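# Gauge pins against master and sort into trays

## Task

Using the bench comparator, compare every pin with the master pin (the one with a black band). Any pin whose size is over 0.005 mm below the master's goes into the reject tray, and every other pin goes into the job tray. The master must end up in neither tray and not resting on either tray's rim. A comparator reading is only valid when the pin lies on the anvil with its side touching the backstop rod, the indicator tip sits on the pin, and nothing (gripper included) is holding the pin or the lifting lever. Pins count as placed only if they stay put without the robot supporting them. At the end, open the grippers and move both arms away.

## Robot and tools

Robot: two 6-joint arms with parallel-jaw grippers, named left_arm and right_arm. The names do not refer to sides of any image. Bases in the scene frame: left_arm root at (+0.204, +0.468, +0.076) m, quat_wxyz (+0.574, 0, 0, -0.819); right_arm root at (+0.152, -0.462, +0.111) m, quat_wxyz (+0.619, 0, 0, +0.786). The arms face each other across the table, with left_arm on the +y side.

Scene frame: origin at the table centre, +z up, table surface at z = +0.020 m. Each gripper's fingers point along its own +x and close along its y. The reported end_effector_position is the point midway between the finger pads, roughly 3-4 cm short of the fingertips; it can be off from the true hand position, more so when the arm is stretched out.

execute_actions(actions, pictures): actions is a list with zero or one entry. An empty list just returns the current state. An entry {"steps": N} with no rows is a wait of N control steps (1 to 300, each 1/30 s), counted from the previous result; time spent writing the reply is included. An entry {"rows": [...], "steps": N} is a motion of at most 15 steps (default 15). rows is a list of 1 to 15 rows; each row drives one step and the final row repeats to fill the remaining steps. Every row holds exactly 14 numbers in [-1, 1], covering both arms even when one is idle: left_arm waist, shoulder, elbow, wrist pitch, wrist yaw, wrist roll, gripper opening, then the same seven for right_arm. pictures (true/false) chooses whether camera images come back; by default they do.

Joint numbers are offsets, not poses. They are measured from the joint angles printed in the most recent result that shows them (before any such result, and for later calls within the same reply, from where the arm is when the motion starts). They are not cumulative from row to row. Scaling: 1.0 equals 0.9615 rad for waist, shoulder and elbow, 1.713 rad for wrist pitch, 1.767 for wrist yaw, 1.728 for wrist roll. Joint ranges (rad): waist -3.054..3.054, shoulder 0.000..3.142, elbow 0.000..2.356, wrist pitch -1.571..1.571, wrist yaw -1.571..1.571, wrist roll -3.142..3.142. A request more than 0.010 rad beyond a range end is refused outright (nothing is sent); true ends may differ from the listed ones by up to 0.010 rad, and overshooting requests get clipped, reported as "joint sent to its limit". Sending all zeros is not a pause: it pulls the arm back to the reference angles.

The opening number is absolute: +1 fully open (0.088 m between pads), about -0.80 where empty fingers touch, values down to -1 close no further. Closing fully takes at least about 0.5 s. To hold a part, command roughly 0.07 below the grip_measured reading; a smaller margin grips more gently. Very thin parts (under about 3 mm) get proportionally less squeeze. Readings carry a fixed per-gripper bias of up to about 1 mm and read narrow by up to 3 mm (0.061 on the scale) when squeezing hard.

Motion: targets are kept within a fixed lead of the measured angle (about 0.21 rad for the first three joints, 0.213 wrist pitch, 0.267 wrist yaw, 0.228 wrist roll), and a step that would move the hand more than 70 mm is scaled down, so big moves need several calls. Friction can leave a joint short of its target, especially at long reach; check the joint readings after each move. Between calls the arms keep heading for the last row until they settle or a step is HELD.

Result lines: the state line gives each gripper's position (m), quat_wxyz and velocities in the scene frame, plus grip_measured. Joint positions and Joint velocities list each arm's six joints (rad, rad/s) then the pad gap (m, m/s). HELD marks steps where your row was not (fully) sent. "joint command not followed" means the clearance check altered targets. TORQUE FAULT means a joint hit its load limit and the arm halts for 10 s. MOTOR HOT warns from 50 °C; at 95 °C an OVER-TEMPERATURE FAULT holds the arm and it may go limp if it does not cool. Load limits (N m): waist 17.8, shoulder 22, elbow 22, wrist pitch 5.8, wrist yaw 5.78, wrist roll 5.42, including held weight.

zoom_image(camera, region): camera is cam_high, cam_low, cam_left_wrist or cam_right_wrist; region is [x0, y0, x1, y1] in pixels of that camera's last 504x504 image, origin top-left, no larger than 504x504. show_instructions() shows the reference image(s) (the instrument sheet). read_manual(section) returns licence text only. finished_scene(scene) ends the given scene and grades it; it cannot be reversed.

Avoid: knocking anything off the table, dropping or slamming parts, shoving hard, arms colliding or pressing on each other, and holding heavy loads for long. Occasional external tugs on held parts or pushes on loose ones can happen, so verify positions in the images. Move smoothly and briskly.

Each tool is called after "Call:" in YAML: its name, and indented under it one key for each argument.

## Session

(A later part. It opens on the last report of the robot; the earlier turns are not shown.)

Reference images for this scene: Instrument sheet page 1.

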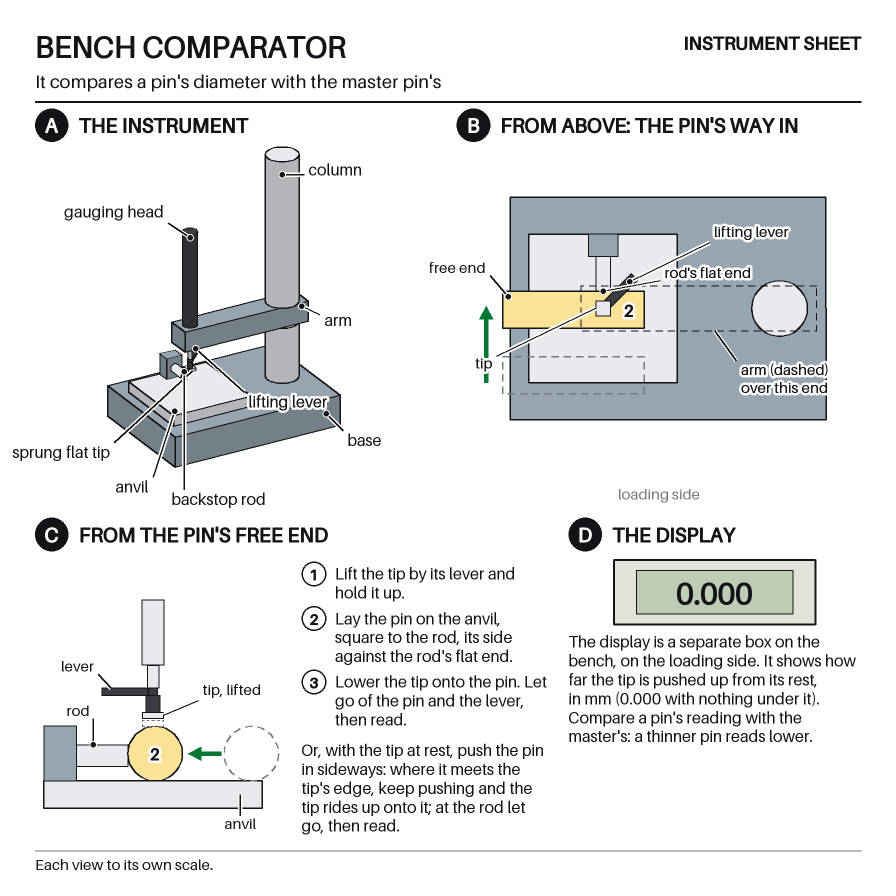

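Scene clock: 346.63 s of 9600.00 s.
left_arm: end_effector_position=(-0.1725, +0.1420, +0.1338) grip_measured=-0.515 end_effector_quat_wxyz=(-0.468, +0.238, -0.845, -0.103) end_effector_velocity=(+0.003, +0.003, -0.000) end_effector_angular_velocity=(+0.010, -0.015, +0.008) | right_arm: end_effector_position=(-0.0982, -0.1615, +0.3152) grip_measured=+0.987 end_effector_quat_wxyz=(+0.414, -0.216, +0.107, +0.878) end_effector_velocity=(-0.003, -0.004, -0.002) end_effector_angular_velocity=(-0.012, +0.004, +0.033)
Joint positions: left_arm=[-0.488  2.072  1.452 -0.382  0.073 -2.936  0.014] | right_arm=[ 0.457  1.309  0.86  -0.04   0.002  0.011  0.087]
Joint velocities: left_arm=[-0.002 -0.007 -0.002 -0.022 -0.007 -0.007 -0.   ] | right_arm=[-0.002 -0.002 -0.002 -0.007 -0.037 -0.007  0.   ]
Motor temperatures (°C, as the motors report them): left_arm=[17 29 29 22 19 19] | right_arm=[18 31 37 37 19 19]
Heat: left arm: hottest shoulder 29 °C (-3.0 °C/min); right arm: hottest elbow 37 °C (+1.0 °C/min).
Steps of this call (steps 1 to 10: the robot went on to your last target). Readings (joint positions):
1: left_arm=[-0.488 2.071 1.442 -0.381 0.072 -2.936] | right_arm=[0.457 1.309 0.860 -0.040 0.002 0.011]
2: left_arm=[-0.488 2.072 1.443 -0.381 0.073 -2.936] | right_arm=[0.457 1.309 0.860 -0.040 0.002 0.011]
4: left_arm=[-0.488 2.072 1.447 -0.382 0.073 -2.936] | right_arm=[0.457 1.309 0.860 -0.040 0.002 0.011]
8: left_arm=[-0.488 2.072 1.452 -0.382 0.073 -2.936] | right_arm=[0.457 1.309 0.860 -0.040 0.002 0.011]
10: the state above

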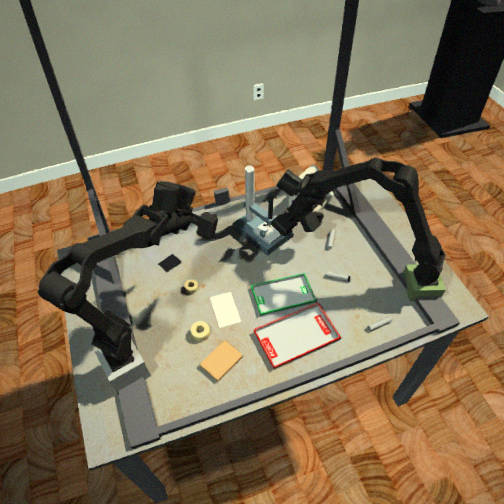

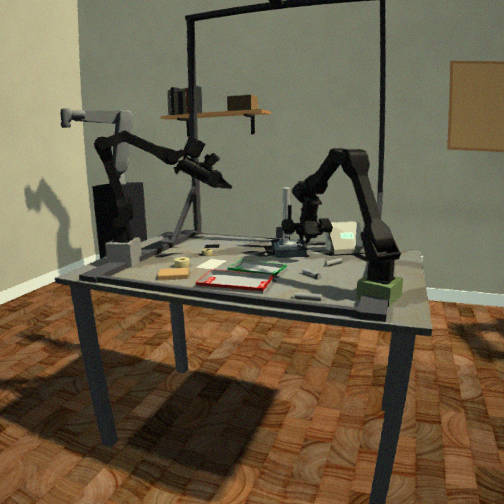

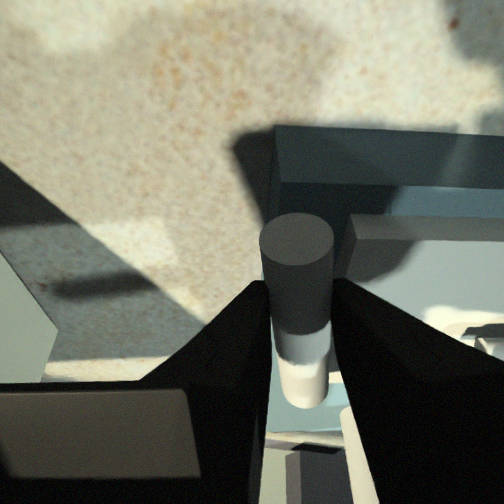

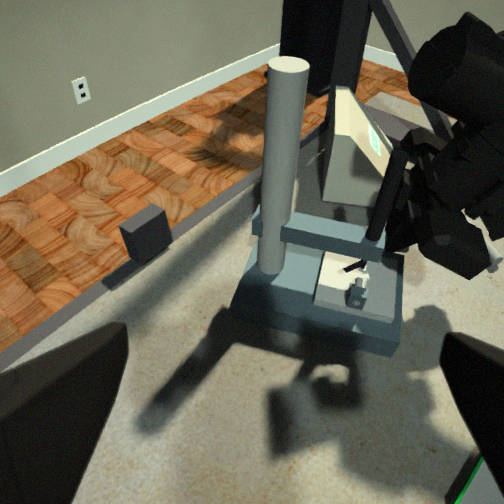

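Call:
execute_actions:
  actions:
    - {"rows":[[0,0.01,0.012,0,0,0,-0.75,0,0,0,0,0,0,1],[0,0.015,0.014,0,0,0,-0.75,0,0,0,0,0,0,1],[0.01,0.015,0.014,0,0,0.003,-0.75,0,0,0,0,0,0,1],[0.02,0.016,0.014,0,0,0.006,-0.75,0,0,0,0,0,0,1],[0.03,0.017,0.014,0,0,0.009,-0.75,0,0,0,0,0,0,1],[0.04,0.018,0.014,0,0,0.012,-0.75,0,0,0,0,0,0,1],[0.05,0.019,0.014,0,0.002,0.015,-0.75,0,0,0,0,0,0,1],[0.06,0.02,0.014,0,0.002,0.018,-0.75,0,0,0,0,0,0,1],[0.07,0.021,0.014,0,0.002,0.021,-0.75,0,0,0,0,0,0,1],[0.078,0.022,0.014,0,0.002,0.024,-0.75,0,0,0,0,0,0,1]],"steps":15}

Scene clock: 353.70 s of 9600.00 s.
left_arm: end_effector_position=(-0.1494, +0.1152, +0.1325) grip_measured=-0.515 end_effector_quat_wxyz=(-0.468, +0.257, -0.839, -0.107) end_effector_velocity=(+0.013, -0.011, -0.001) end_effector_angular_velocity=(-0.002, -0.012, +0.030) | right_arm: end_effector_position=(-0.0982, -0.1615, +0.3152) grip_measured=+0.987 end_effector_quat_wxyz=(+0.414, -0.216, +0.107, +0.878) end_effector_velocity=(+0.001, -0.004, -0.007) end_effector_angular_velocity=(-0.019, -0.020, +0.012)
Joint positions: left_arm=[-0.415  2.079  1.458 -0.382  0.083 -2.901  0.014] | right_arm=[ 0.457  1.309  0.86  -0.04   0.002  0.011  0.087]
Joint velocities: left_arm=[ 0.032 -0.002 -0.002 -0.007 -0.007  0.007 -0.   ] | right_arm=[ 0.002 -0.002 -0.007 -0.022 -0.007 -0.007 -0.   ]
Motor temperatures (°C, as the motors report them): left_arm=[17 30 30 22 19 19] | right_arm=[18 31 37 37 19 19]
Heat: left arm: hottest shoulder 30 °C (-1.0 °C/min); right arm: hottest elbow 37 °C (+1.0 °C/min).
Steps of this call (steps 1 to 30: the robot went on to your last target; steps 31 to 90: nothing new was sent; then 3.57 s passed at rest; steps 91 to 105: all 15 steps of this action). Readings (joint positions):
91: left_arm=[-0.488 2.072 1.452 -0.382 0.073 -2.936] | right_arm=[0.457 1.309 0.860 -0.040 0.002 0.011]
92: left_arm=[-0.488 2.073 1.452 -0.382 0.073 -2.936] | right_arm=[0.457 1.309 0.860 -0.040 0.002 0.011]
94: left_arm=[-0.487 2.075 1.452 -0.382 0.073 -2.935] | right_arm=[0.457 1.309 0.860 -0.040 0.002 0.011]
98: left_arm=[-0.467 2.079 1.453 -0.382 0.084 -2.917] | right_arm=[0.457 1.309 0.860 -0.040 0.002 0.011]
105: the state above

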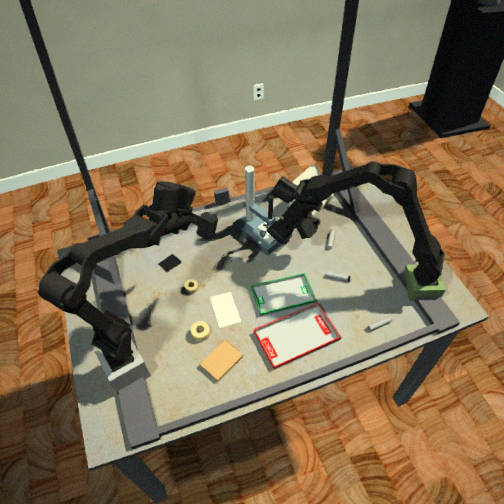

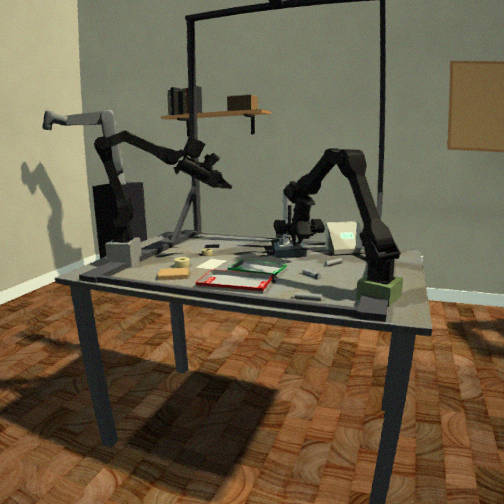

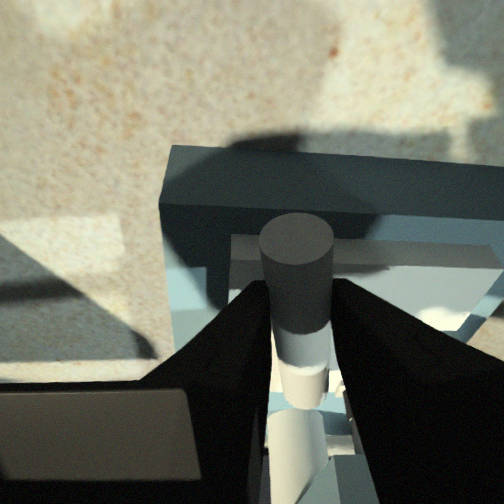

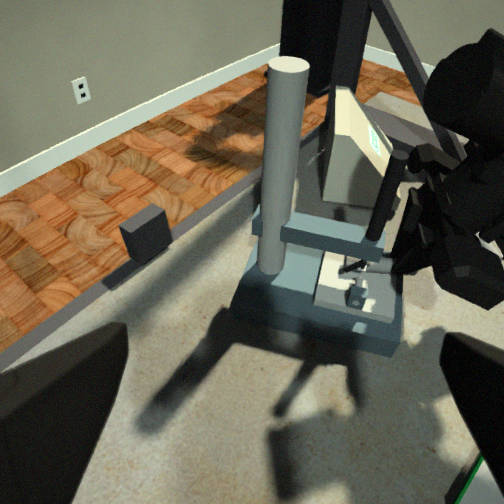

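Call:
execute_actions:
  actions:
    - {"rows":[[0,0.006,0,0,0,0.008,-0.75,0,0,0,0,0,0,1],[0,0.012,0,0,0,0.016,-0.75,0,0,0,0,0,0,1],[0.004,0.016,0,-0.002,0,0.022,-0.75,0,0,0,0,0,0,1],[0.008,0.018,0,-0.002,0,0.025,-0.75,0,0,0,0,0,0,1],[0.012,0.018,0,-0.002,0,0.026,-0.75,0,0,0,0,0,0,1],[0.016,0.018,0,-0.002,0,0.027,-0.75,0,0,0,0,0,0,1],[0.02,0.018,0,-0.002,0,0.028,-0.75,0,0,0,0,0,0,1],[0.024,0.018,0,-0.002,0,0.029,-0.75,0,0,0,0,0,0,1],[0.028,0.018,0,-0.002,0,0.03,-0.75,0,0,0,0,0,0,1],[0.032,0.018,0,-0.002,0,0.031,-0.75,0,0,0,0,0,0,1],[0.036,0.018,0,-0.002,0,0.032,-0.75,0,0,0,0,0,0,1],[0.04,0.018,0,-0.002,0,0.032,-0.75,0,0,0,0,0,0,1],[0.044,0.018,0,-0.002,0,0.032,-0.75,0,0,0,0,0,0,1],[0.048,0.018,0,-0.002,0,0.032,-0.75,0,0,0,0,0,0,1]],"steps":15}
  pictures: false

Call:
execute_actions:
  actions:
    - {"steps":8}

Call:
zoom_image:
  camera: "cam_right_wrist"
  region: [310,220,430,320]

Scene clock: 365.57 s of 9600.00 s.
left_arm: end_effector_position=(-0.1392, +0.1054, +0.1320) grip_measured=-0.515 end_effector_quat_wxyz=(-0.472, +0.256, -0.838, -0.095) end_effector_velocity=(+0.038, -0.034, -0.001) end_effector_angular_velocity=(+0.004, -0.007, +0.110) | right_arm: end_effector_position=(-0.0982, -0.1615, +0.3152) grip_measured=+0.987 end_effector_quat_wxyz=(+0.414, -0.216, +0.107, +0.878) end_effector_velocity=(-0.001, -0.002, -0.002) end_effector_angular_velocity=(-0.004, -0.007, +0.012)
Joint positions: left_arm=[-0.385  2.08   1.458 -0.382  0.087 -2.851  0.014] | right_arm=[ 0.457  1.309  0.86  -0.04   0.002  0.011  0.087]
Joint velocities: left_arm=[ 0.1   -0.002 -0.002 -0.007 -0.007 -0.007 -0.   ] | right_arm=[ 0.002 -0.002 -0.002 -0.007 -0.007 -0.007  0.   ]
Motor temperatures (°C, as the motors report them): left_arm=[17 32 30 22 19 19] | right_arm=[18 31 37 37 19 19]
Heat: left arm: hottest shoulder 32 °C (+2.0 °C/min); right arm: hottest elbow 37 °C (+0.0 °C/min).
Steps of this call (steps 1 to 15: the robot went on to your last target; steps 16 to 90: nothing new was sent; then 8.37 s passed at rest; steps 91 to 105: all 15 steps of this action). Readings (joint positions):
91: left_arm=[-0.414 2.079 1.458 -0.382 0.083 -2.898] | right_arm=[0.457 1.309 0.860 -0.040 0.002 0.011]
92: left_arm=[-0.414 2.079 1.458 -0.382 0.083 -2.892] | right_arm=[0.457 1.309 0.860 -0.040 0.002 0.011]
94: left_arm=[-0.414 2.079 1.458 -0.382 0.083 -2.878] | right_arm=[0.457 1.309 0.860 -0.040 0.002 0.011]
98: left_arm=[-0.411 2.080 1.458 -0.382 0.085 -2.862] | right_arm=[0.457 1.309 0.860 -0.040 0.002 0.011]
105: the state above

Scene clock: 365.83 s of 9600.00 s.
left_arm: end_effector_position=(-0.1376, +0.1039, +0.1320) grip_measured=-0.515 end_effector_quat_wxyz=(-0.472, +0.257, -0.838, -0.095) end_effector_velocity=(+0.001, -0.002, +0.001) end_effector_angular_velocity=(-0.021, -0.011, +0.003) | right_arm: end_effector_position=(-0.0982, -0.1615, +0.3152) grip_measured=+0.987 end_effector_quat_wxyz=(+0.414, -0.216, +0.107, +0.878) end_effector_velocity=(+0.001, -0.001, -0.002) end_effector_angular_velocity=(-0.012, +0.003, +0.001)
Joint positions: left_arm=[-0.38   2.08   1.458 -0.382  0.09  -2.849  0.014] | right_arm=[ 0.457  1.309  0.86  -0.04   0.002  0.011  0.087]
Joint velocities: left_arm=[-0.002 -0.002 -0.002  0.007 -0.022  0.007  0.   ] | right_arm=[-0.002 -0.002 -0.002 -0.007 -0.007  0.007 -0.   ]
Motor temperatures (°C, as the motors report them): left_arm=[17 32 30 22 19 19] | right_arm=[18 31 37 37 19 19]
Heat: left arm: hottest shoulder 32 °C (+2.0 °C/min); right arm: hottest elbow 37 °C (+0.0 °C/min).
Steps of this call (steps 1 to 8: the robot went on to your last target). Readings (joint positions):
1: left_arm=[-0.382 2.080 1.458 -0.382 0.087 -2.851] | right_arm=[0.457 1.309 0.860 -0.040 0.002 0.011]
2: left_arm=[-0.380 2.080 1.458 -0.382 0.089 -2.849] | right_arm=[0.457 1.309 0.860 -0.040 0.002 0.011]
4: left_arm=[-0.380 2.080 1.458 -0.382 0.090 -2.849] | right_arm=[0.457 1.309 0.860 -0.040 0.002 0.011]
8: the state above

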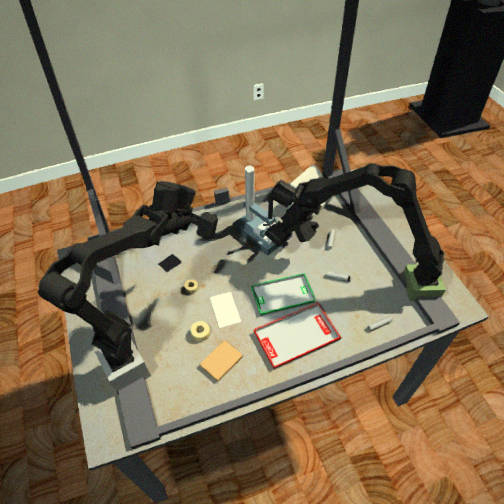

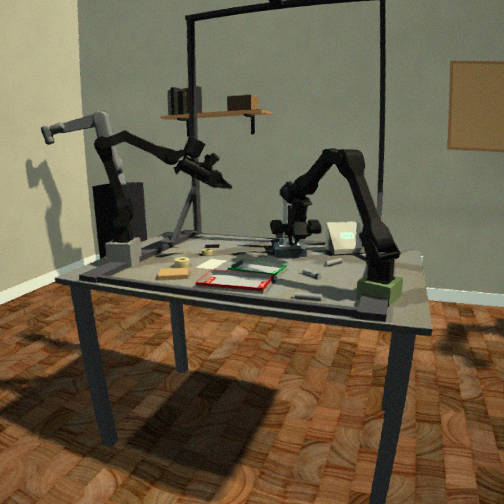

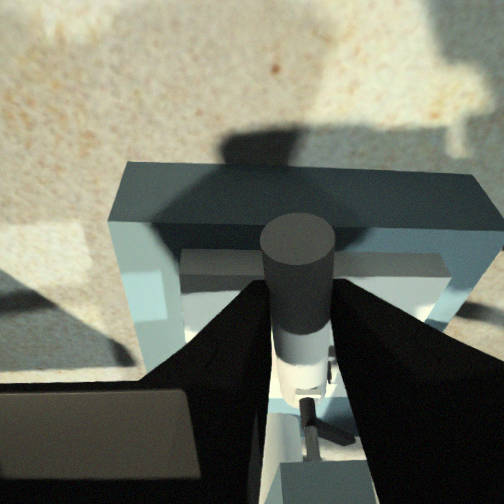

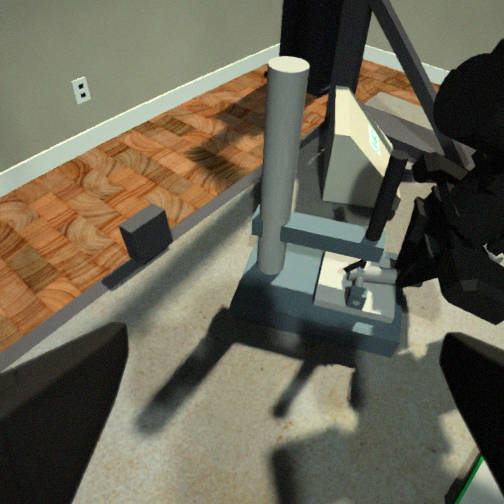

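Region (310, 220, 430, 320) of cam_right_wrist's 504x504 image, scaled by 4.200, with more detail than that image has.

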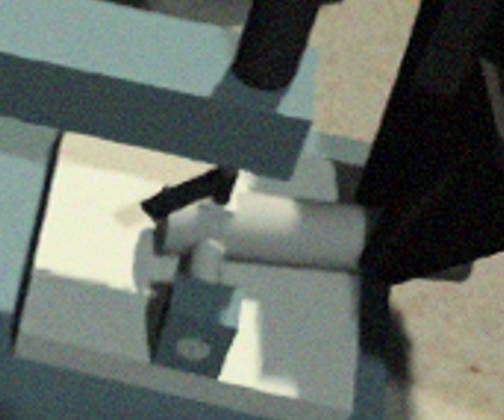

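Call:
execute_actions:
  actions:
    - {"rows":[[0,0.008,0,0,0,0,-0.75,0,0,0,0,0,0,1],[0,0.014,0,0,0,0.002,-0.75,0,0,0,0,0,0,1],[0.004,0.018,0,0,0,0.002,-0.75,0,0,0,0,0,0,1],[0.008,0.018,0,0,0,0.002,-0.75,0,0,0,0,0,0,1],[0.012,0.018,0,0,0,0.002,-0.75,0,0,0,0,0,0,1],[0.016,0.018,0,0,0,0.002,-0.75,0,0,0,0,0,0,1],[0.016,0.018,0,0,0,0.002,-0.75,0,0,0,0,0,0,1],[0.014,0.018,0,0,0,0.002,-0.55,0,0,0,0,0,0,1],[0.012,0.018,0,0,0,0.002,-0.45,0,0,0,0,0,0,1],[0.01,0.018,0,0,0,0.002,-0.4,0,0,0,0,0,0,1],[0.008,0.018,0,0,0,0.002,-0.3,0,0,0,0,0,0,1],[0.008,0.018,0,0,0,0.002,-0.15,0,0,0,0,0,0,1]],"steps":15}
  pictures: false

Call:
execute_actions:
  actions:
    - {"steps":8}

Call:
zoom_image:
  camera: "cam_right_wrist"
  region: [310,220,430,320]

Scene clock: 372.73 s of 9600.00 s.
left_arm: end_effector_position=(-0.1363, +0.1030, +0.1299) grip_measured=-0.219 end_effector_quat_wxyz=(-0.473, +0.256, -0.837, -0.098) end_effector_velocity=(+0.006, -0.001, -0.017) end_effector_angular_velocity=(+0.038, -0.020, +0.014) | right_arm: end_effector_position=(-0.0982, -0.1615, +0.3152) grip_measured=+0.987 end_effector_quat_wxyz=(+0.414, -0.216, +0.107, +0.878) end_effector_velocity=(+0.000, -0.004, -0.004) end_effector_angular_velocity=(-0.015, -0.016, +0.012)
Joint positions: left_arm=[-0.375  2.085  1.458 -0.382  0.094 -2.848  0.028] | right_arm=[ 0.457  1.309  0.86  -0.04   0.002  0.011  0.087]
Joint velocities: left_arm=[ 0.012  0.032 -0.002 -0.007  0.007 -0.007  0.041] | right_arm=[ 0.002 -0.002 -0.002 -0.022 -0.007 -0.007 -0.   ]
Motor temperatures (°C, as the motors report them): left_arm=[17 32 30 22 19 19] | right_arm=[18 31 37 37 19 19]
Heat: left arm: hottest shoulder 32 °C (+3.0 °C/min); right arm: hottest elbow 37 °C (+0.0 °C/min).
Steps of this call (steps 1 to 15: the robot went on to your last target; steps 16 to 90: nothing new was sent; then 3.40 s passed at rest; steps 91 to 105: all 15 steps of this action). Readings (joint positions):
91: left_arm=[-0.380 2.080 1.458 -0.382 0.090 -2.849] | right_arm=[0.457 1.309 0.860 -0.040 0.002 0.011]
92: left_arm=[-0.380 2.080 1.458 -0.382 0.090 -2.849] | right_arm=[0.457 1.309 0.860 -0.040 0.002 0.011]
94: left_arm=[-0.380 2.080 1.458 -0.382 0.090 -2.849] | right_arm=[0.457 1.309 0.860 -0.040 0.002 0.011]
98: left_arm=[-0.378 2.081 1.458 -0.382 0.094 -2.848] | right_arm=[0.457 1.309 0.860 -0.040 0.002 0.011]
105: the state above

Scene clock: 373.00 s of 9600.00 s.
left_arm: end_effector_position=(-0.1361, +0.1029, +0.1292) grip_measured=-0.155 end_effector_quat_wxyz=(-0.474, +0.256, -0.837, -0.098) end_effector_velocity=(+0.005, +0.002, -0.002) end_effector_angular_velocity=(+0.015, -0.017, +0.013) | right_arm: end_effector_position=(-0.0982, -0.1615, +0.3152) grip_measured=+0.987 end_effector_quat_wxyz=(+0.414, -0.216, +0.107, +0.878) end_effector_velocity=(+0.001, -0.002, -0.002) end_effector_angular_velocity=(-0.011, -0.013, +0.007)
Joint positions: left_arm=[-0.375  2.086  1.458 -0.382  0.094 -2.848  0.031] | right_arm=[ 0.457  1.309  0.86  -0.04   0.002  0.011  0.087]
Joint velocities: left_arm=[ 0.002 -0.002 -0.002 -0.022 -0.007 -0.007  0.001] | right_arm=[-0.002 -0.002  0.002 -0.022 -0.007 -0.007 -0.   ]
Motor temperatures (°C, as the motors report them): left_arm=[17 32 30 22 19 19] | right_arm=[18 31 37 37 19 19]
Heat: left arm: hottest shoulder 32 °C (+3.0 °C/min); right arm: hottest elbow 37 °C (+0.0 °C/min).
Steps of this call (steps 1 to 8: the robot went on to your last target). Readings (joint positions):
1: left_arm=[-0.375 2.086 1.458 -0.382 0.094 -2.848] | right_arm=[0.457 1.309 0.860 -0.040 0.002 0.011]
2: left_arm=[-0.375 2.086 1.458 -0.382 0.094 -2.848] | right_arm=[0.457 1.309 0.860 -0.040 0.002 0.011]
4: left_arm=[-0.375 2.086 1.458 -0.382 0.094 -2.848] | right_arm=[0.457 1.309 0.860 -0.040 0.002 0.011]
8: the state above

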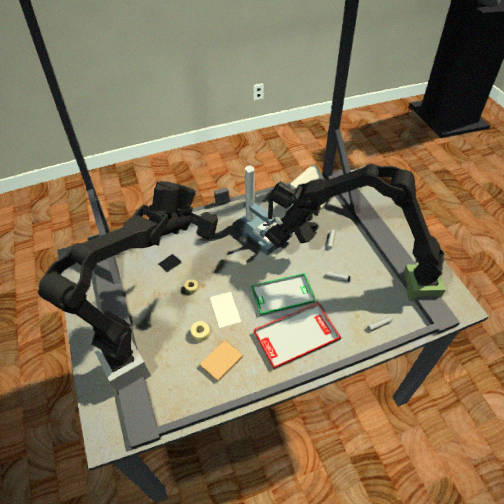

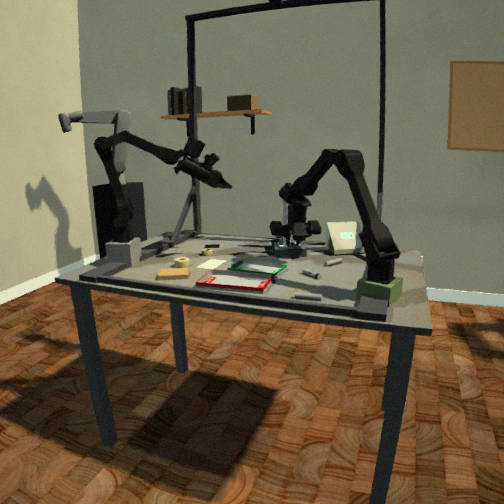

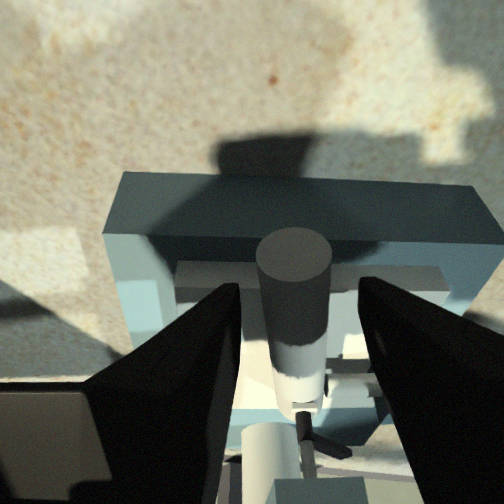

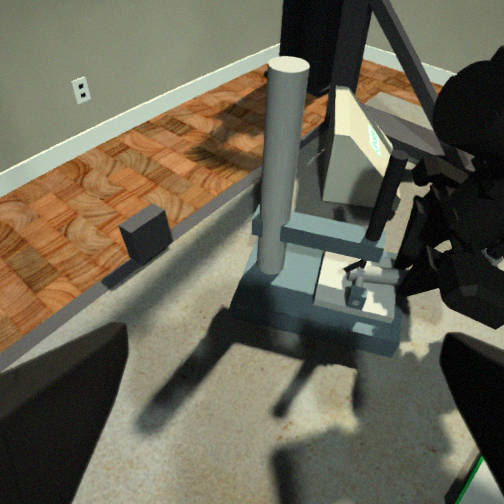

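Region (310, 220, 430, 320) of cam_right_wrist's 504x504 image, scaled by 4.200, with more detail than that image has.

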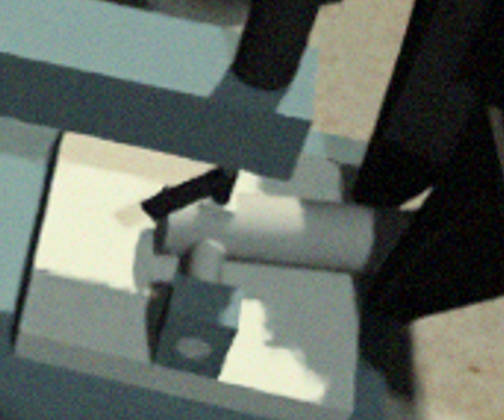

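Call:
execute_actions:
  actions:
    - {"rows":[[0,-0.03,-0.04,0,0,0,0.1,0,0,0,0,0,0,1],[0,-0.06,-0.06,0,0,0,0.1,0,0,0,0,0,0,1],[0,-0.1,-0.08,0,0,0,0.1,0,0,0,0,0,0,1],[0,-0.15,-0.095,0,0,0,0.1,0,0,0,0,0,0,1],[0,-0.21,-0.11,0,0,0,0.2,0,0,0,0,0,0,1],[0,-0.27,-0.125,0,0,0,0.3,0,0,0,0,0,0,1],[0,-0.33,-0.14,0,0,0,0.5,0,0,0,0,0,0,1],[-0.05,-0.38,-0.145,0,-0.008,0,0.7,0,0,0,0,0,0,1],[-0.15,-0.395,-0.145,0,-0.008,-0.03,1,0,0,0,0,0,0,1],[-0.25,-0.395,-0.145,0,-0.008,-0.06,1,0,0,0,0,0,0,1],[-0.35,-0.395,-0.145,0,-0.008,-0.09,1,0,0,0,0,0,0,1],[-0.42,-0.395,-0.145,0,-0.008,-0.107,1,0,0,0,0,0,0,1]],"steps":15}
  pictures: false

Call:
execute_actions:
  actions:
    - {"steps":12}

Call:
zoom_image:
  camera: "cam_left_wrist"
  region: [90,60,300,220]

Scene clock: 383.53 s of 9600.00 s.
left_arm: end_effector_position=(-0.1937, +0.2231, +0.2607) grip_measured=+0.950 end_effector_quat_wxyz=(-0.361, +0.202, -0.909, -0.047) end_effector_velocity=(-0.359, +0.592, +0.004) end_effector_angular_velocity=(+0.308, +0.158, -1.156) | right_arm: end_effector_position=(-0.0982, -0.1615, +0.3152) grip_measured=+0.987 end_effector_quat_wxyz=(+0.414, -0.216, +0.107, +0.878) end_effector_velocity=(+0.001, -0.001, -0.002) end_effector_angular_velocity=(-0.004, -0.007, +0.007)
Joint positions: left_arm=[-0.646  1.712  1.342 -0.374  0.08  -2.986  0.086] | right_arm=[ 0.457  1.309  0.86  -0.04   0.002  0.011  0.087]
Joint velocities: left_arm=[-1.482 -0.022 -0.012 -0.007 -0.007 -0.476  0.03 ] | right_arm=[-0.002 -0.002 -0.002 -0.007 -0.007 -0.007 -0.   ]
Motor temperatures (°C, as the motors report them): left_arm=[17 33 30 22 19 19] | right_arm=[18 31 37 37 19 19]
Heat: left arm: hottest shoulder 33 °C (+4.0 °C/min); right arm: hottest elbow 37 °C (+0.0 °C/min).
Steps of this call (steps 1 to 15: the robot went on to your last target; steps 16 to 90: nothing new was sent; then 7.03 s passed at rest; steps 91 to 105: all 15 steps of this action). Readings (joint positions):
91: left_arm=[-0.375 2.085 1.454 -0.380 0.094 -2.848] | right_arm=[0.457 1.309 0.860 -0.040 0.002 0.011]
92: left_arm=[-0.375 2.076 1.444 -0.380 0.094 -2.848] | right_arm=[0.457 1.309 0.860 -0.040 0.002 0.011]
94: left_arm=[-0.375 2.038 1.407 -0.381 0.094 -2.848] | right_arm=[0.457 1.309 0.860 -0.040 0.002 0.011]
98: left_arm=[-0.378 1.877 1.340 -0.385 0.091 -2.848] | right_arm=[0.457 1.309 0.860 -0.040 0.002 0.011]
105: the state above

Scene clock: 383.93 s of 9600.00 s.
left_arm: end_effector_position=(-0.2198, +0.2807, +0.2537) grip_measured=+0.994 end_effector_quat_wxyz=(-0.369, +0.145, -0.917, -0.045) end_effector_velocity=(+0.003, -0.004, +0.003) end_effector_angular_velocity=(-0.010, -0.003, +0.023) | right_arm: end_effector_position=(-0.0982, -0.1615, +0.3152) grip_measured=+0.987 end_effector_quat_wxyz=(+0.414, -0.216, +0.107, +0.878) end_effector_velocity=(-0.001, +0.001, +0.003) end_effector_angular_velocity=(+0.011, +0.005, +0.007)
Joint positions: left_arm=[-0.78   1.712  1.328 -0.381  0.084 -3.028  0.088] | right_arm=[ 0.457  1.309  0.86  -0.04   0.002  0.011  0.087]
Joint velocities: left_arm=[ 0.002 -0.007  0.002 -0.007 -0.022 -0.007 -0.   ] | right_arm=[-0.002 -0.002  0.002  0.007 -0.007 -0.007 -0.   ]
Motor temperatures (°C, as the motors report them): left_arm=[17 33 30 22 19 19] | right_arm=[18 31 37 37 19 19]
Heat: left arm: hottest shoulder 33 °C (+4.0 °C/min); right arm: hottest elbow 37 °C (+0.0 °C/min).
Steps of this call (steps 1 to 12: the robot went on to your last target). Readings (joint positions):
1: left_arm=[-0.693 1.712 1.341 -0.374 0.080 -2.999] | right_arm=[0.457 1.309 0.860 -0.040 0.002 0.011]
2: left_arm=[-0.733 1.712 1.337 -0.376 0.083 -3.009] | right_arm=[0.457 1.309 0.860 -0.040 0.002 0.011]
4: left_arm=[-0.779 1.712 1.330 -0.381 0.084 -3.020] | right_arm=[0.457 1.309 0.860 -0.040 0.002 0.011]
8: left_arm=[-0.782 1.712 1.328 -0.381 0.084 -3.026] | right_arm=[0.457 1.309 0.860 -0.040 0.002 0.011]
12: the state above

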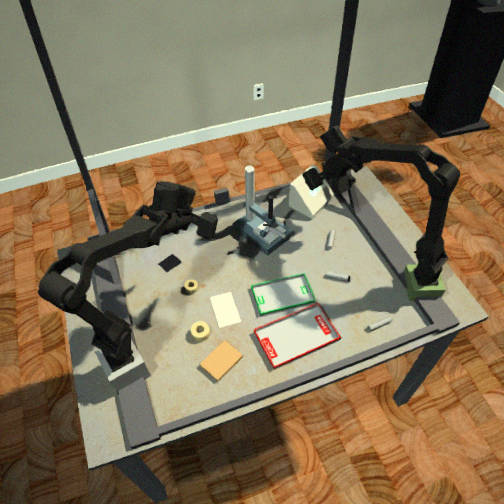

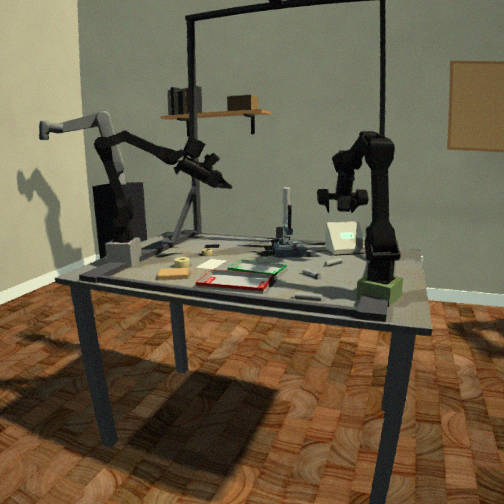

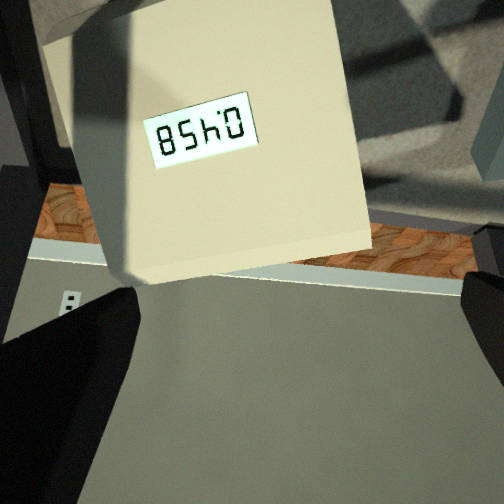

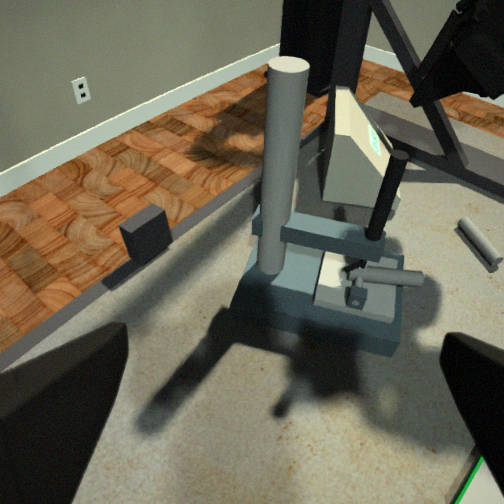

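Region (90, 60, 300, 220) of cam_left_wrist's 504x504 image, scaled by 2.400, with more detail than that image has; it fills the top 384 rows of this view, and the rest is white.

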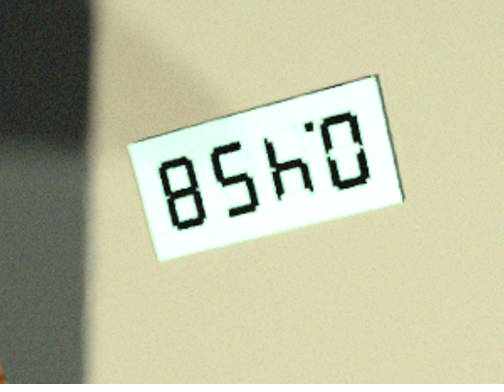

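Call:
execute_actions:
  actions:
    - {"rows":[[0.1,0,0.02,0,0,0.02,0.8,0,0,0,0,0,0,1],[0.2,0.01,0.04,0,0,0.05,0.6,0,0,0,0,0,0,1],[0.3,0.02,0.06,0,0.005,0.075,0.4,0,0,0,0,0,0,1],[0.38,0.02,0.08,0,0.005,0.095,0.3,0,0,0,0,0,0,1],[0.421,0.03,0.1,0,0.006,0.104,0.2,0,0,0,0,0,0,1],[0.421,0.07,0.12,0,0.006,0.104,0.1,0,0,0,0,0,0,1],[0.421,0.12,0.135,0,0.006,0.104,0.1,0,0,0,0,0,0,1],[0.421,0.17,0.137,0,0.006,0.104,0.1,0,0,0,0,0,0,1],[0.421,0.22,0.137,0,0.006,0.104,0.1,0,0,0,0,0,0,1],[0.421,0.27,0.137,0,0.006,0.104,0.1,0,0,0,0,0,0,1],[0.421,0.31,0.137,0,0.006,0.104,0.1,0,0,0,0,0,0,1],[0.421,0.34,0.137,0,0.006,0.104,0.1,0,0,0,0,0,0,1],[0.421,0.365,0.137,0,0.006,0.104,0.1,0,0,0,0,0,0,1],[0.421,0.38,0.137,0,0.006,0.104,0.1,0,0,0,0,0,0,1],[0.421,0.388,0.137,0,0.006,0.104,0.1,0,0,0,0,0,0,1]],"steps":15}
  pictures: false

Call:
execute_actions:
  actions:
    - {"steps":20}

Scene clock: 396.33 s of 9600.00 s.
left_arm: end_effector_position=(-0.1381, +0.0984, +0.1641) grip_measured=+0.109 end_effector_quat_wxyz=(-0.444, +0.271, -0.850, -0.084) end_effector_velocity=(+0.016, +0.033, -0.545) end_effector_angular_velocity=(+0.863, -0.778, -0.051) | right_arm: end_effector_position=(-0.0982, -0.1615, +0.3152) grip_measured=+0.987 end_effector_quat_wxyz=(+0.414, -0.216, +0.107, +0.878) end_effector_velocity=(-0.002, -0.001, +0.001) end_effector_angular_velocity=(+0.003, +0.008, +0.020)
Joint positions: left_arm=[-0.373  2.02   1.465 -0.378  0.092 -2.856  0.044] | right_arm=[ 0.457  1.309  0.86  -0.04   0.002  0.011  0.087]
Joint velocities: left_arm=[-0.017  1.082 -0.046 -0.037  0.007  0.037 -0.005] | right_arm=[-0.002 -0.002 -0.002  0.007 -0.022 -0.007  0.   ]
Motor temperatures (°C, as the motors report them): left_arm=[17 33 30 22 19 19] | right_arm=[18 31 37 37 19 19]
Heat: left arm: hottest shoulder 33 °C (+5.1 °C/min); right arm: hottest elbow 37 °C (+0.0 °C/min).
Steps of this call (steps 1 to 30: the robot went on to your last target; steps 31 to 90: nothing new was sent; then 8.90 s passed at rest; steps 91 to 105: all 15 steps of this action). Readings (joint positions):
91: left_arm=[-0.772 1.712 1.328 -0.381 0.088 -3.025] | right_arm=[0.457 1.309 0.860 -0.040 0.002 0.011]
92: left_arm=[-0.748 1.712 1.331 -0.381 0.092 -3.007] | right_arm=[0.457 1.309 0.860 -0.040 0.002 0.011]
94: left_arm=[-0.664 1.716 1.346 -0.381 0.092 -2.959] | right_arm=[0.457 1.309 0.860 -0.040 0.002 0.011]
98: left_arm=[-0.478 1.762 1.414 -0.380 0.092 -2.888] | right_arm=[0.457 1.309 0.860 -0.040 0.002 0.011]
105: the state above

Scene clock: 397.00 s of 9600.00 s.
left_arm: end_effector_position=(-0.1351, +0.1024, +0.1287) grip_measured=+0.102 end_effector_quat_wxyz=(-0.474, +0.258, -0.836, -0.100) end_effector_velocity=(+0.004, +0.001, -0.002) end_effector_angular_velocity=(+0.006, -0.015, +0.028) | right_arm: end_effector_position=(-0.0982, -0.1615, +0.3152) grip_measured=+0.987 end_effector_quat_wxyz=(+0.414, -0.216, +0.107, +0.878) end_effector_velocity=(+0.003, -0.000, -0.004) end_effector_angular_velocity=(-0.011, -0.005, -0.012)
Joint positions: left_arm=[-0.373  2.086  1.456 -0.381  0.092 -2.852  0.044] | right_arm=[ 0.457  1.309  0.86  -0.04   0.002  0.011  0.087]
Joint velocities: left_arm=[-0.002 -0.002 -0.007 -0.007 -0.022 -0.022  0.   ] | right_arm=[-0.002 -0.002 -0.007 -0.007  0.007  0.007 -0.   ]
Motor temperatures (°C, as the motors report them): left_arm=[17 33 30 22 19 19] | right_arm=[18 31 37 37 19 19]
Heat: left arm: hottest shoulder 33 °C (+5.0 °C/min); right arm: hottest elbow 37 °C (+0.0 °C/min).
Steps of this call (steps 1 to 20: the robot went on to your last target). Readings (joint positions):
1: left_arm=[-0.373 2.050 1.462 -0.380 0.092 -2.855] | right_arm=[0.457 1.309 0.860 -0.040 0.002 0.011]
2: left_arm=[-0.373 2.072 1.457 -0.383 0.092 -2.854] | right_arm=[0.457 1.309 0.860 -0.040 0.002 0.011]
4: left_arm=[-0.373 2.089 1.451 -0.390 0.092 -2.853] | right_arm=[0.457 1.309 0.860 -0.040 0.002 0.011]
8: left_arm=[-0.373 2.087 1.456 -0.381 0.092 -2.852] | right_arm=[0.457 1.309 0.860 -0.040 0.002 0.011]
20: the state above

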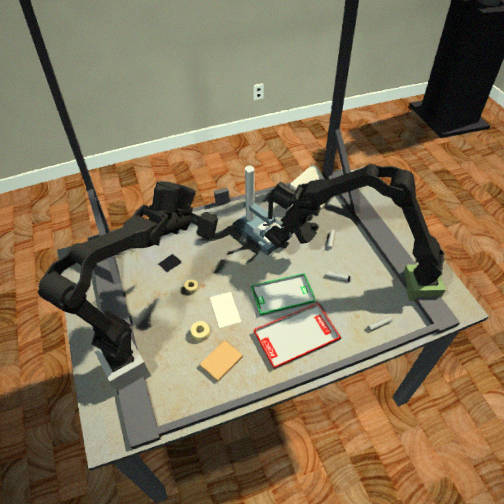

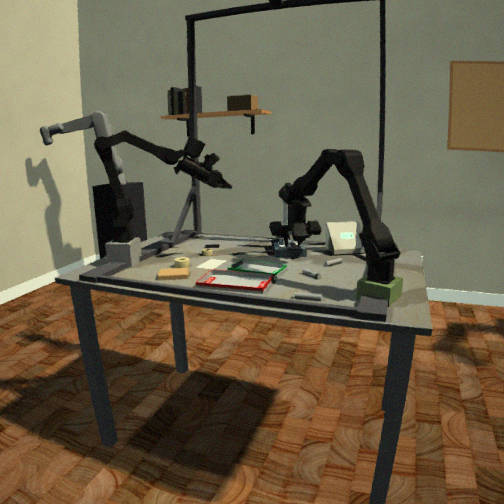

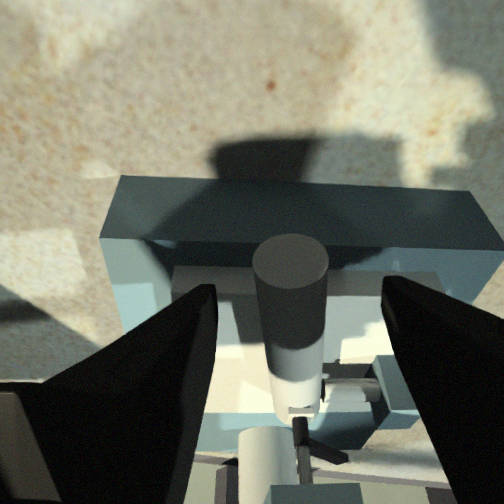

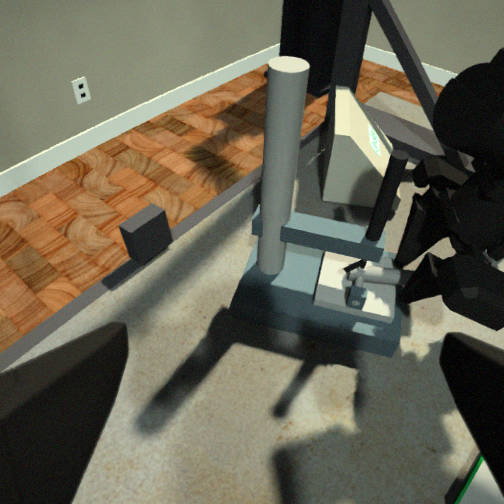

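Good. Regrasp and slide out, then retract.

Call:
execute_actions:
  actions:
    - {"rows":[[0,0,0,0,0,0,-0.2,0,0,0,0,0,0,1],[0,0,0,0,0,0,-0.3,0,0,0,0,0,0,1],[0,0,0,0,0,0,-0.4,0,0,0,0,0,0,1],[0,0,0,0,0,0,-0.5,0,0,0,0,0,0,1],[0,0,0,0,0,0,-0.75,0,0,0,0,0,0,1],[0,0,0,0,0,0,-0.75,0,0,0,0,0,0,1],[0,0,0,0,0,0,-0.75,0,0,0,0,0,0,1],[0,0,0,0,0,0,-0.75,0,0,0,0,0,0,1],[-0.01,0,0,0,0,0,-0.75,0,0,0,0,0,0,1],[-0.02,0,0,0,0,-0.005,-0.75,0,0,0,0,0,0,1],[-0.032,0,0,0,0,-0.01,-0.75,0,0,0,0,0,0,1],[-0.044,0,0,0,0,-0.015,-0.75,0,0,0,0,0,0,1],[-0.056,-0.004,0,0,0,-0.02,-0.75,0,0,0,0,0,0,1],[-0.066,-0.006,0,0,0,-0.025,-0.75,0,0,0,0,0,0,1],[-0.074,-0.008,0,0,0,-0.028,-0.75,0,0,0,0,0,0,1]],"steps":15}
  pictures: false

Call:
execute_actions:
  actions:
    - {"rows":[[-0.03,-0.01,0,0,0,0,-0.75,0,0,0,0,0,0,1],[-0.04,-0.035,0,0,0,0,-0.75,0,0,0,0,0,0,1],[-0.04,-0.07,-0.03,0,0,0,-0.75,0,0,0,0,0,0,1],[-0.04,-0.11,-0.07,0,0,0,-0.75,0,0,0,0,0,0,1],[-0.04,-0.16,-0.12,0,0,0,-0.75,0,0,0,0,0,0,1],[-0.04,-0.22,-0.18,0,0,0,-0.75,0,0,0,0,0,0,1],[-0.04,-0.29,-0.25,0,0,0,-0.75,0,0,0,0,0,0,1],[-0.04,-0.36,-0.33,0,0,0,-0.75,0,0,0,0,0,0,1],[0,-0.42,-0.4,0.01,0,0,-0.75,0,0,0,0,0,0,1],[0.08,-0.45,-0.44,0.02,-0.01,0,-0.75,0,0,0,0,0,0,1],[0.18,-0.45,-0.44,0.03,-0.02,-0.01,-0.75,0,0,0,0,0,0,1],[0.28,-0.42,-0.42,0.04,-0.03,-0.02,-0.75,0,0,0,0,0,0,1],[0.38,-0.38,-0.4,0.04,-0.04,-0.02,-0.75,0,0,0,0,0,0,1],[0.46,-0.34,-0.38,0.04,-0.045,-0.02,-0.75,0,0,0,0,0,0,1],[0.51,-0.3,-0.36,0.04,-0.045,-0.02,-0.75,0,0,0,0,0,0,1]],"steps":15}
  pictures: false

Call:
execute_actions:
  actions:
    - {"steps":20}

Scene clock: 415.73 s of 9600.00 s.
left_arm: end_effector_position=(-0.1462, +0.1133, +0.1285) grip_measured=-0.518 end_effector_quat_wxyz=(-0.473, +0.254, -0.837, -0.103) end_effector_velocity=(-0.122, +0.123, -0.001) end_effector_angular_velocity=(+0.085, +0.055, -0.178) | right_arm: end_effector_position=(-0.0982, -0.1615, +0.3152) grip_measured=+0.987 end_effector_quat_wxyz=(+0.414, -0.216, +0.107, +0.878) end_effector_velocity=(+0.001, -0.002, +0.000) end_effector_angular_velocity=(+0.000, -0.004, +0.007)
Joint positions: left_arm=[-0.407  2.086  1.456 -0.382  0.084 -2.881  0.014] | right_arm=[ 0.457  1.309  0.86  -0.04   0.002  0.011  0.087]
Joint velocities: left_arm=[-0.349 -0.002 -0.002 -0.007 -0.007 -0.198 -0.   ] | right_arm=[-0.002 -0.007 -0.002 -0.007 -0.007 -0.007 -0.   ]
Motor temperatures (°C, as the motors report them): left_arm=[17 36 30 22 19 19] | right_arm=[18 31 37 37 19 19]
Heat: left arm: hottest shoulder 36 °C (+5.1 °C/min); right arm: hottest elbow 37 °C (+0.0 °C/min).
Steps of this call (steps 1 to 15: the robot went on to your last target; steps 16 to 90: nothing new was sent; then 15.23 s passed at rest; steps 91 to 105: all 15 steps of this action). Readings (joint positions):
91: left_arm=[-0.373 2.086 1.456 -0.381 0.092 -2.852] | right_arm=[0.457 1.309 0.860 -0.040 0.002 0.011]
92: left_arm=[-0.373 2.086 1.456 -0.381 0.092 -2.852] | right_arm=[0.457 1.309 0.860 -0.040 0.002 0.011]
94: left_arm=[-0.373 2.086 1.456 -0.381 0.092 -2.852] | right_arm=[0.457 1.309 0.860 -0.040 0.002 0.011]
98: left_arm=[-0.373 2.086 1.456 -0.382 0.092 -2.852] | right_arm=[0.457 1.309 0.860 -0.040 0.002 0.011]
105: the state above

Scene clock: 416.23 s of 9600.00 s.
left_arm: end_effector_position=(-0.0226, +0.1139, +0.1694) grip_measured=-0.518 end_effector_quat_wxyz=(-0.442, +0.367, -0.808, -0.133) end_effector_velocity=(+0.534, -0.376, -0.138) end_effector_angular_velocity=(+0.218, -0.291, +1.693) | right_arm: end_effector_position=(-0.0982, -0.1615, +0.3152) grip_measured=+0.987 end_effector_quat_wxyz=(+0.414, -0.216, +0.107, +0.878) end_effector_velocity=(-0.001, -0.003, +0.000) end_effector_angular_velocity=(-0.013, +0.011, +0.014)
Joint positions: left_arm=[-0.209  1.721  1.1   -0.327  0.038 -2.9    0.014] | right_arm=[ 0.457  1.309  0.86  -0.04   0.002  0.011  0.087]
Joint velocities: left_arm=[ 1.463  0.452  0.125 -0.007 -0.242 -0.11  -0.   ] | right_arm=[-0.002 -0.007 -0.002 -0.007 -0.022  0.007 -0.   ]
Motor temperatures (°C, as the motors report them): left_arm=[17 36 30 22 19 19] | right_arm=[18 31 37 37 19 19]
Heat: left arm: hottest shoulder 36 °C (+5.0 °C/min); right arm: hottest elbow 37 °C (+0.0 °C/min).
Steps of this call (steps 1 to 15: all 15 steps of this action). Readings (joint positions):
1: left_arm=[-0.418 2.086 1.456 -0.382 0.084 -2.882] | right_arm=[0.457 1.309 0.860 -0.040 0.002 0.011]
2: left_arm=[-0.427 2.083 1.456 -0.382 0.084 -2.882] | right_arm=[0.457 1.309 0.860 -0.040 0.002 0.011]
4: left_arm=[-0.441 2.061 1.438 -0.381 0.084 -2.882] | right_arm=[0.457 1.309 0.860 -0.040 0.002 0.011]
8: left_arm=[-0.447 1.899 1.276 -0.381 0.084 -2.882] | right_arm=[0.457 1.309 0.860 -0.040 0.002 0.011]
15: the state above

Scene clock: 416.90 s of 9600.00 s.
left_arm: end_effector_position=(+0.0951, +0.0609, +0.1413) grip_measured=-0.518 end_effector_quat_wxyz=(-0.443, +0.485, -0.724, -0.212) end_effector_velocity=(+0.001, +0.002, -0.003) end_effector_angular_velocity=(+0.011, -0.005, +0.008) | right_arm: end_effector_position=(-0.0982, -0.1615, +0.3152) grip_measured=+0.987 end_effector_quat_wxyz=(+0.414, -0.216, +0.107, +0.878) end_effector_velocity=(+0.001, -0.002, -0.004) end_effector_angular_velocity=(-0.020, +0.005, +0.009)
Joint positions: left_arm=[ 0.085  1.796  1.103 -0.317 -0.    -2.911  0.014] | right_arm=[ 0.457  1.309  0.86  -0.04   0.002  0.011  0.087]
Joint velocities: left_arm=[-0.002  0.002 -0.002 -0.007 -0.007 -0.007 -0.   ] | right_arm=[-0.007 -0.002 -0.007 -0.007 -0.022  0.007  0.   ]
Motor temperatures (°C, as the motors report them): left_arm=[17 36 30 22 19 19] | right_arm=[18 31 37 37 19 19]
Heat: left arm: hottest shoulder 36 °C (+5.1 °C/min); right arm: hottest elbow 37 °C (+0.0 °C/min).
Steps of this call (steps 1 to 20: the robot went on to your last target). Readings (joint positions):
1: left_arm=[-0.160 1.735 1.103 -0.325 0.031 -2.902] | right_arm=[0.457 1.309 0.860 -0.040 0.002 0.011]
2: left_arm=[-0.111 1.751 1.103 -0.323 0.027 -2.904] | right_arm=[0.457 1.309 0.860 -0.040 0.002 0.011]
4: left_arm=[-0.013 1.778 1.103 -0.323 0.017 -2.907] | right_arm=[0.457 1.309 0.860 -0.040 0.002 0.011]
8: left_arm=[0.089 1.796 1.103 -0.321 -0.000 -2.910] | right_arm=[0.457 1.309 0.860 -0.040 0.002 0.011]
20: the state above

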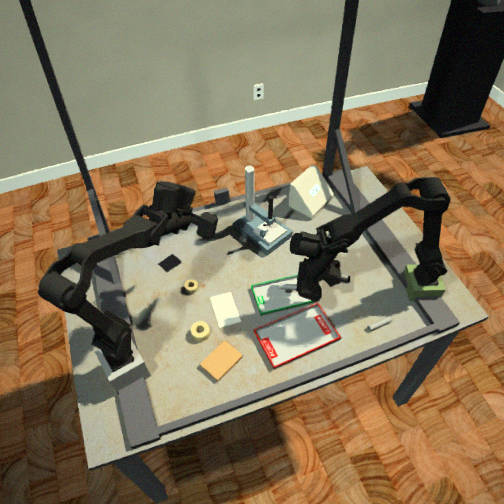

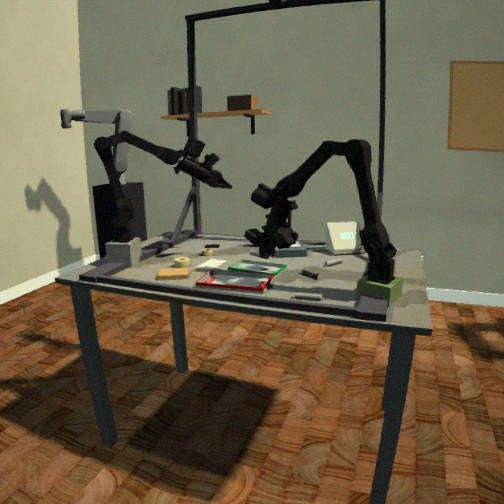

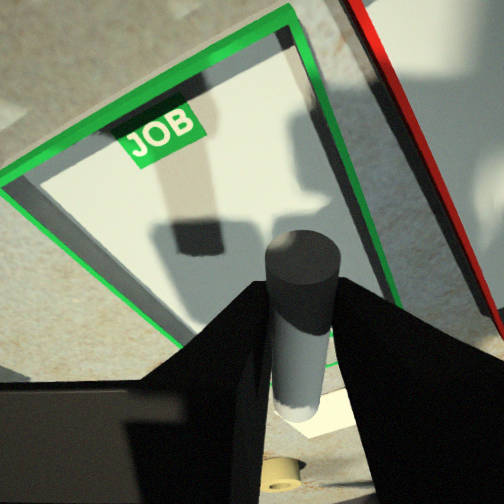

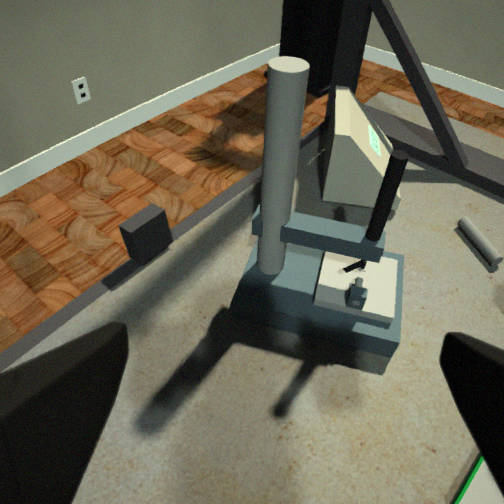

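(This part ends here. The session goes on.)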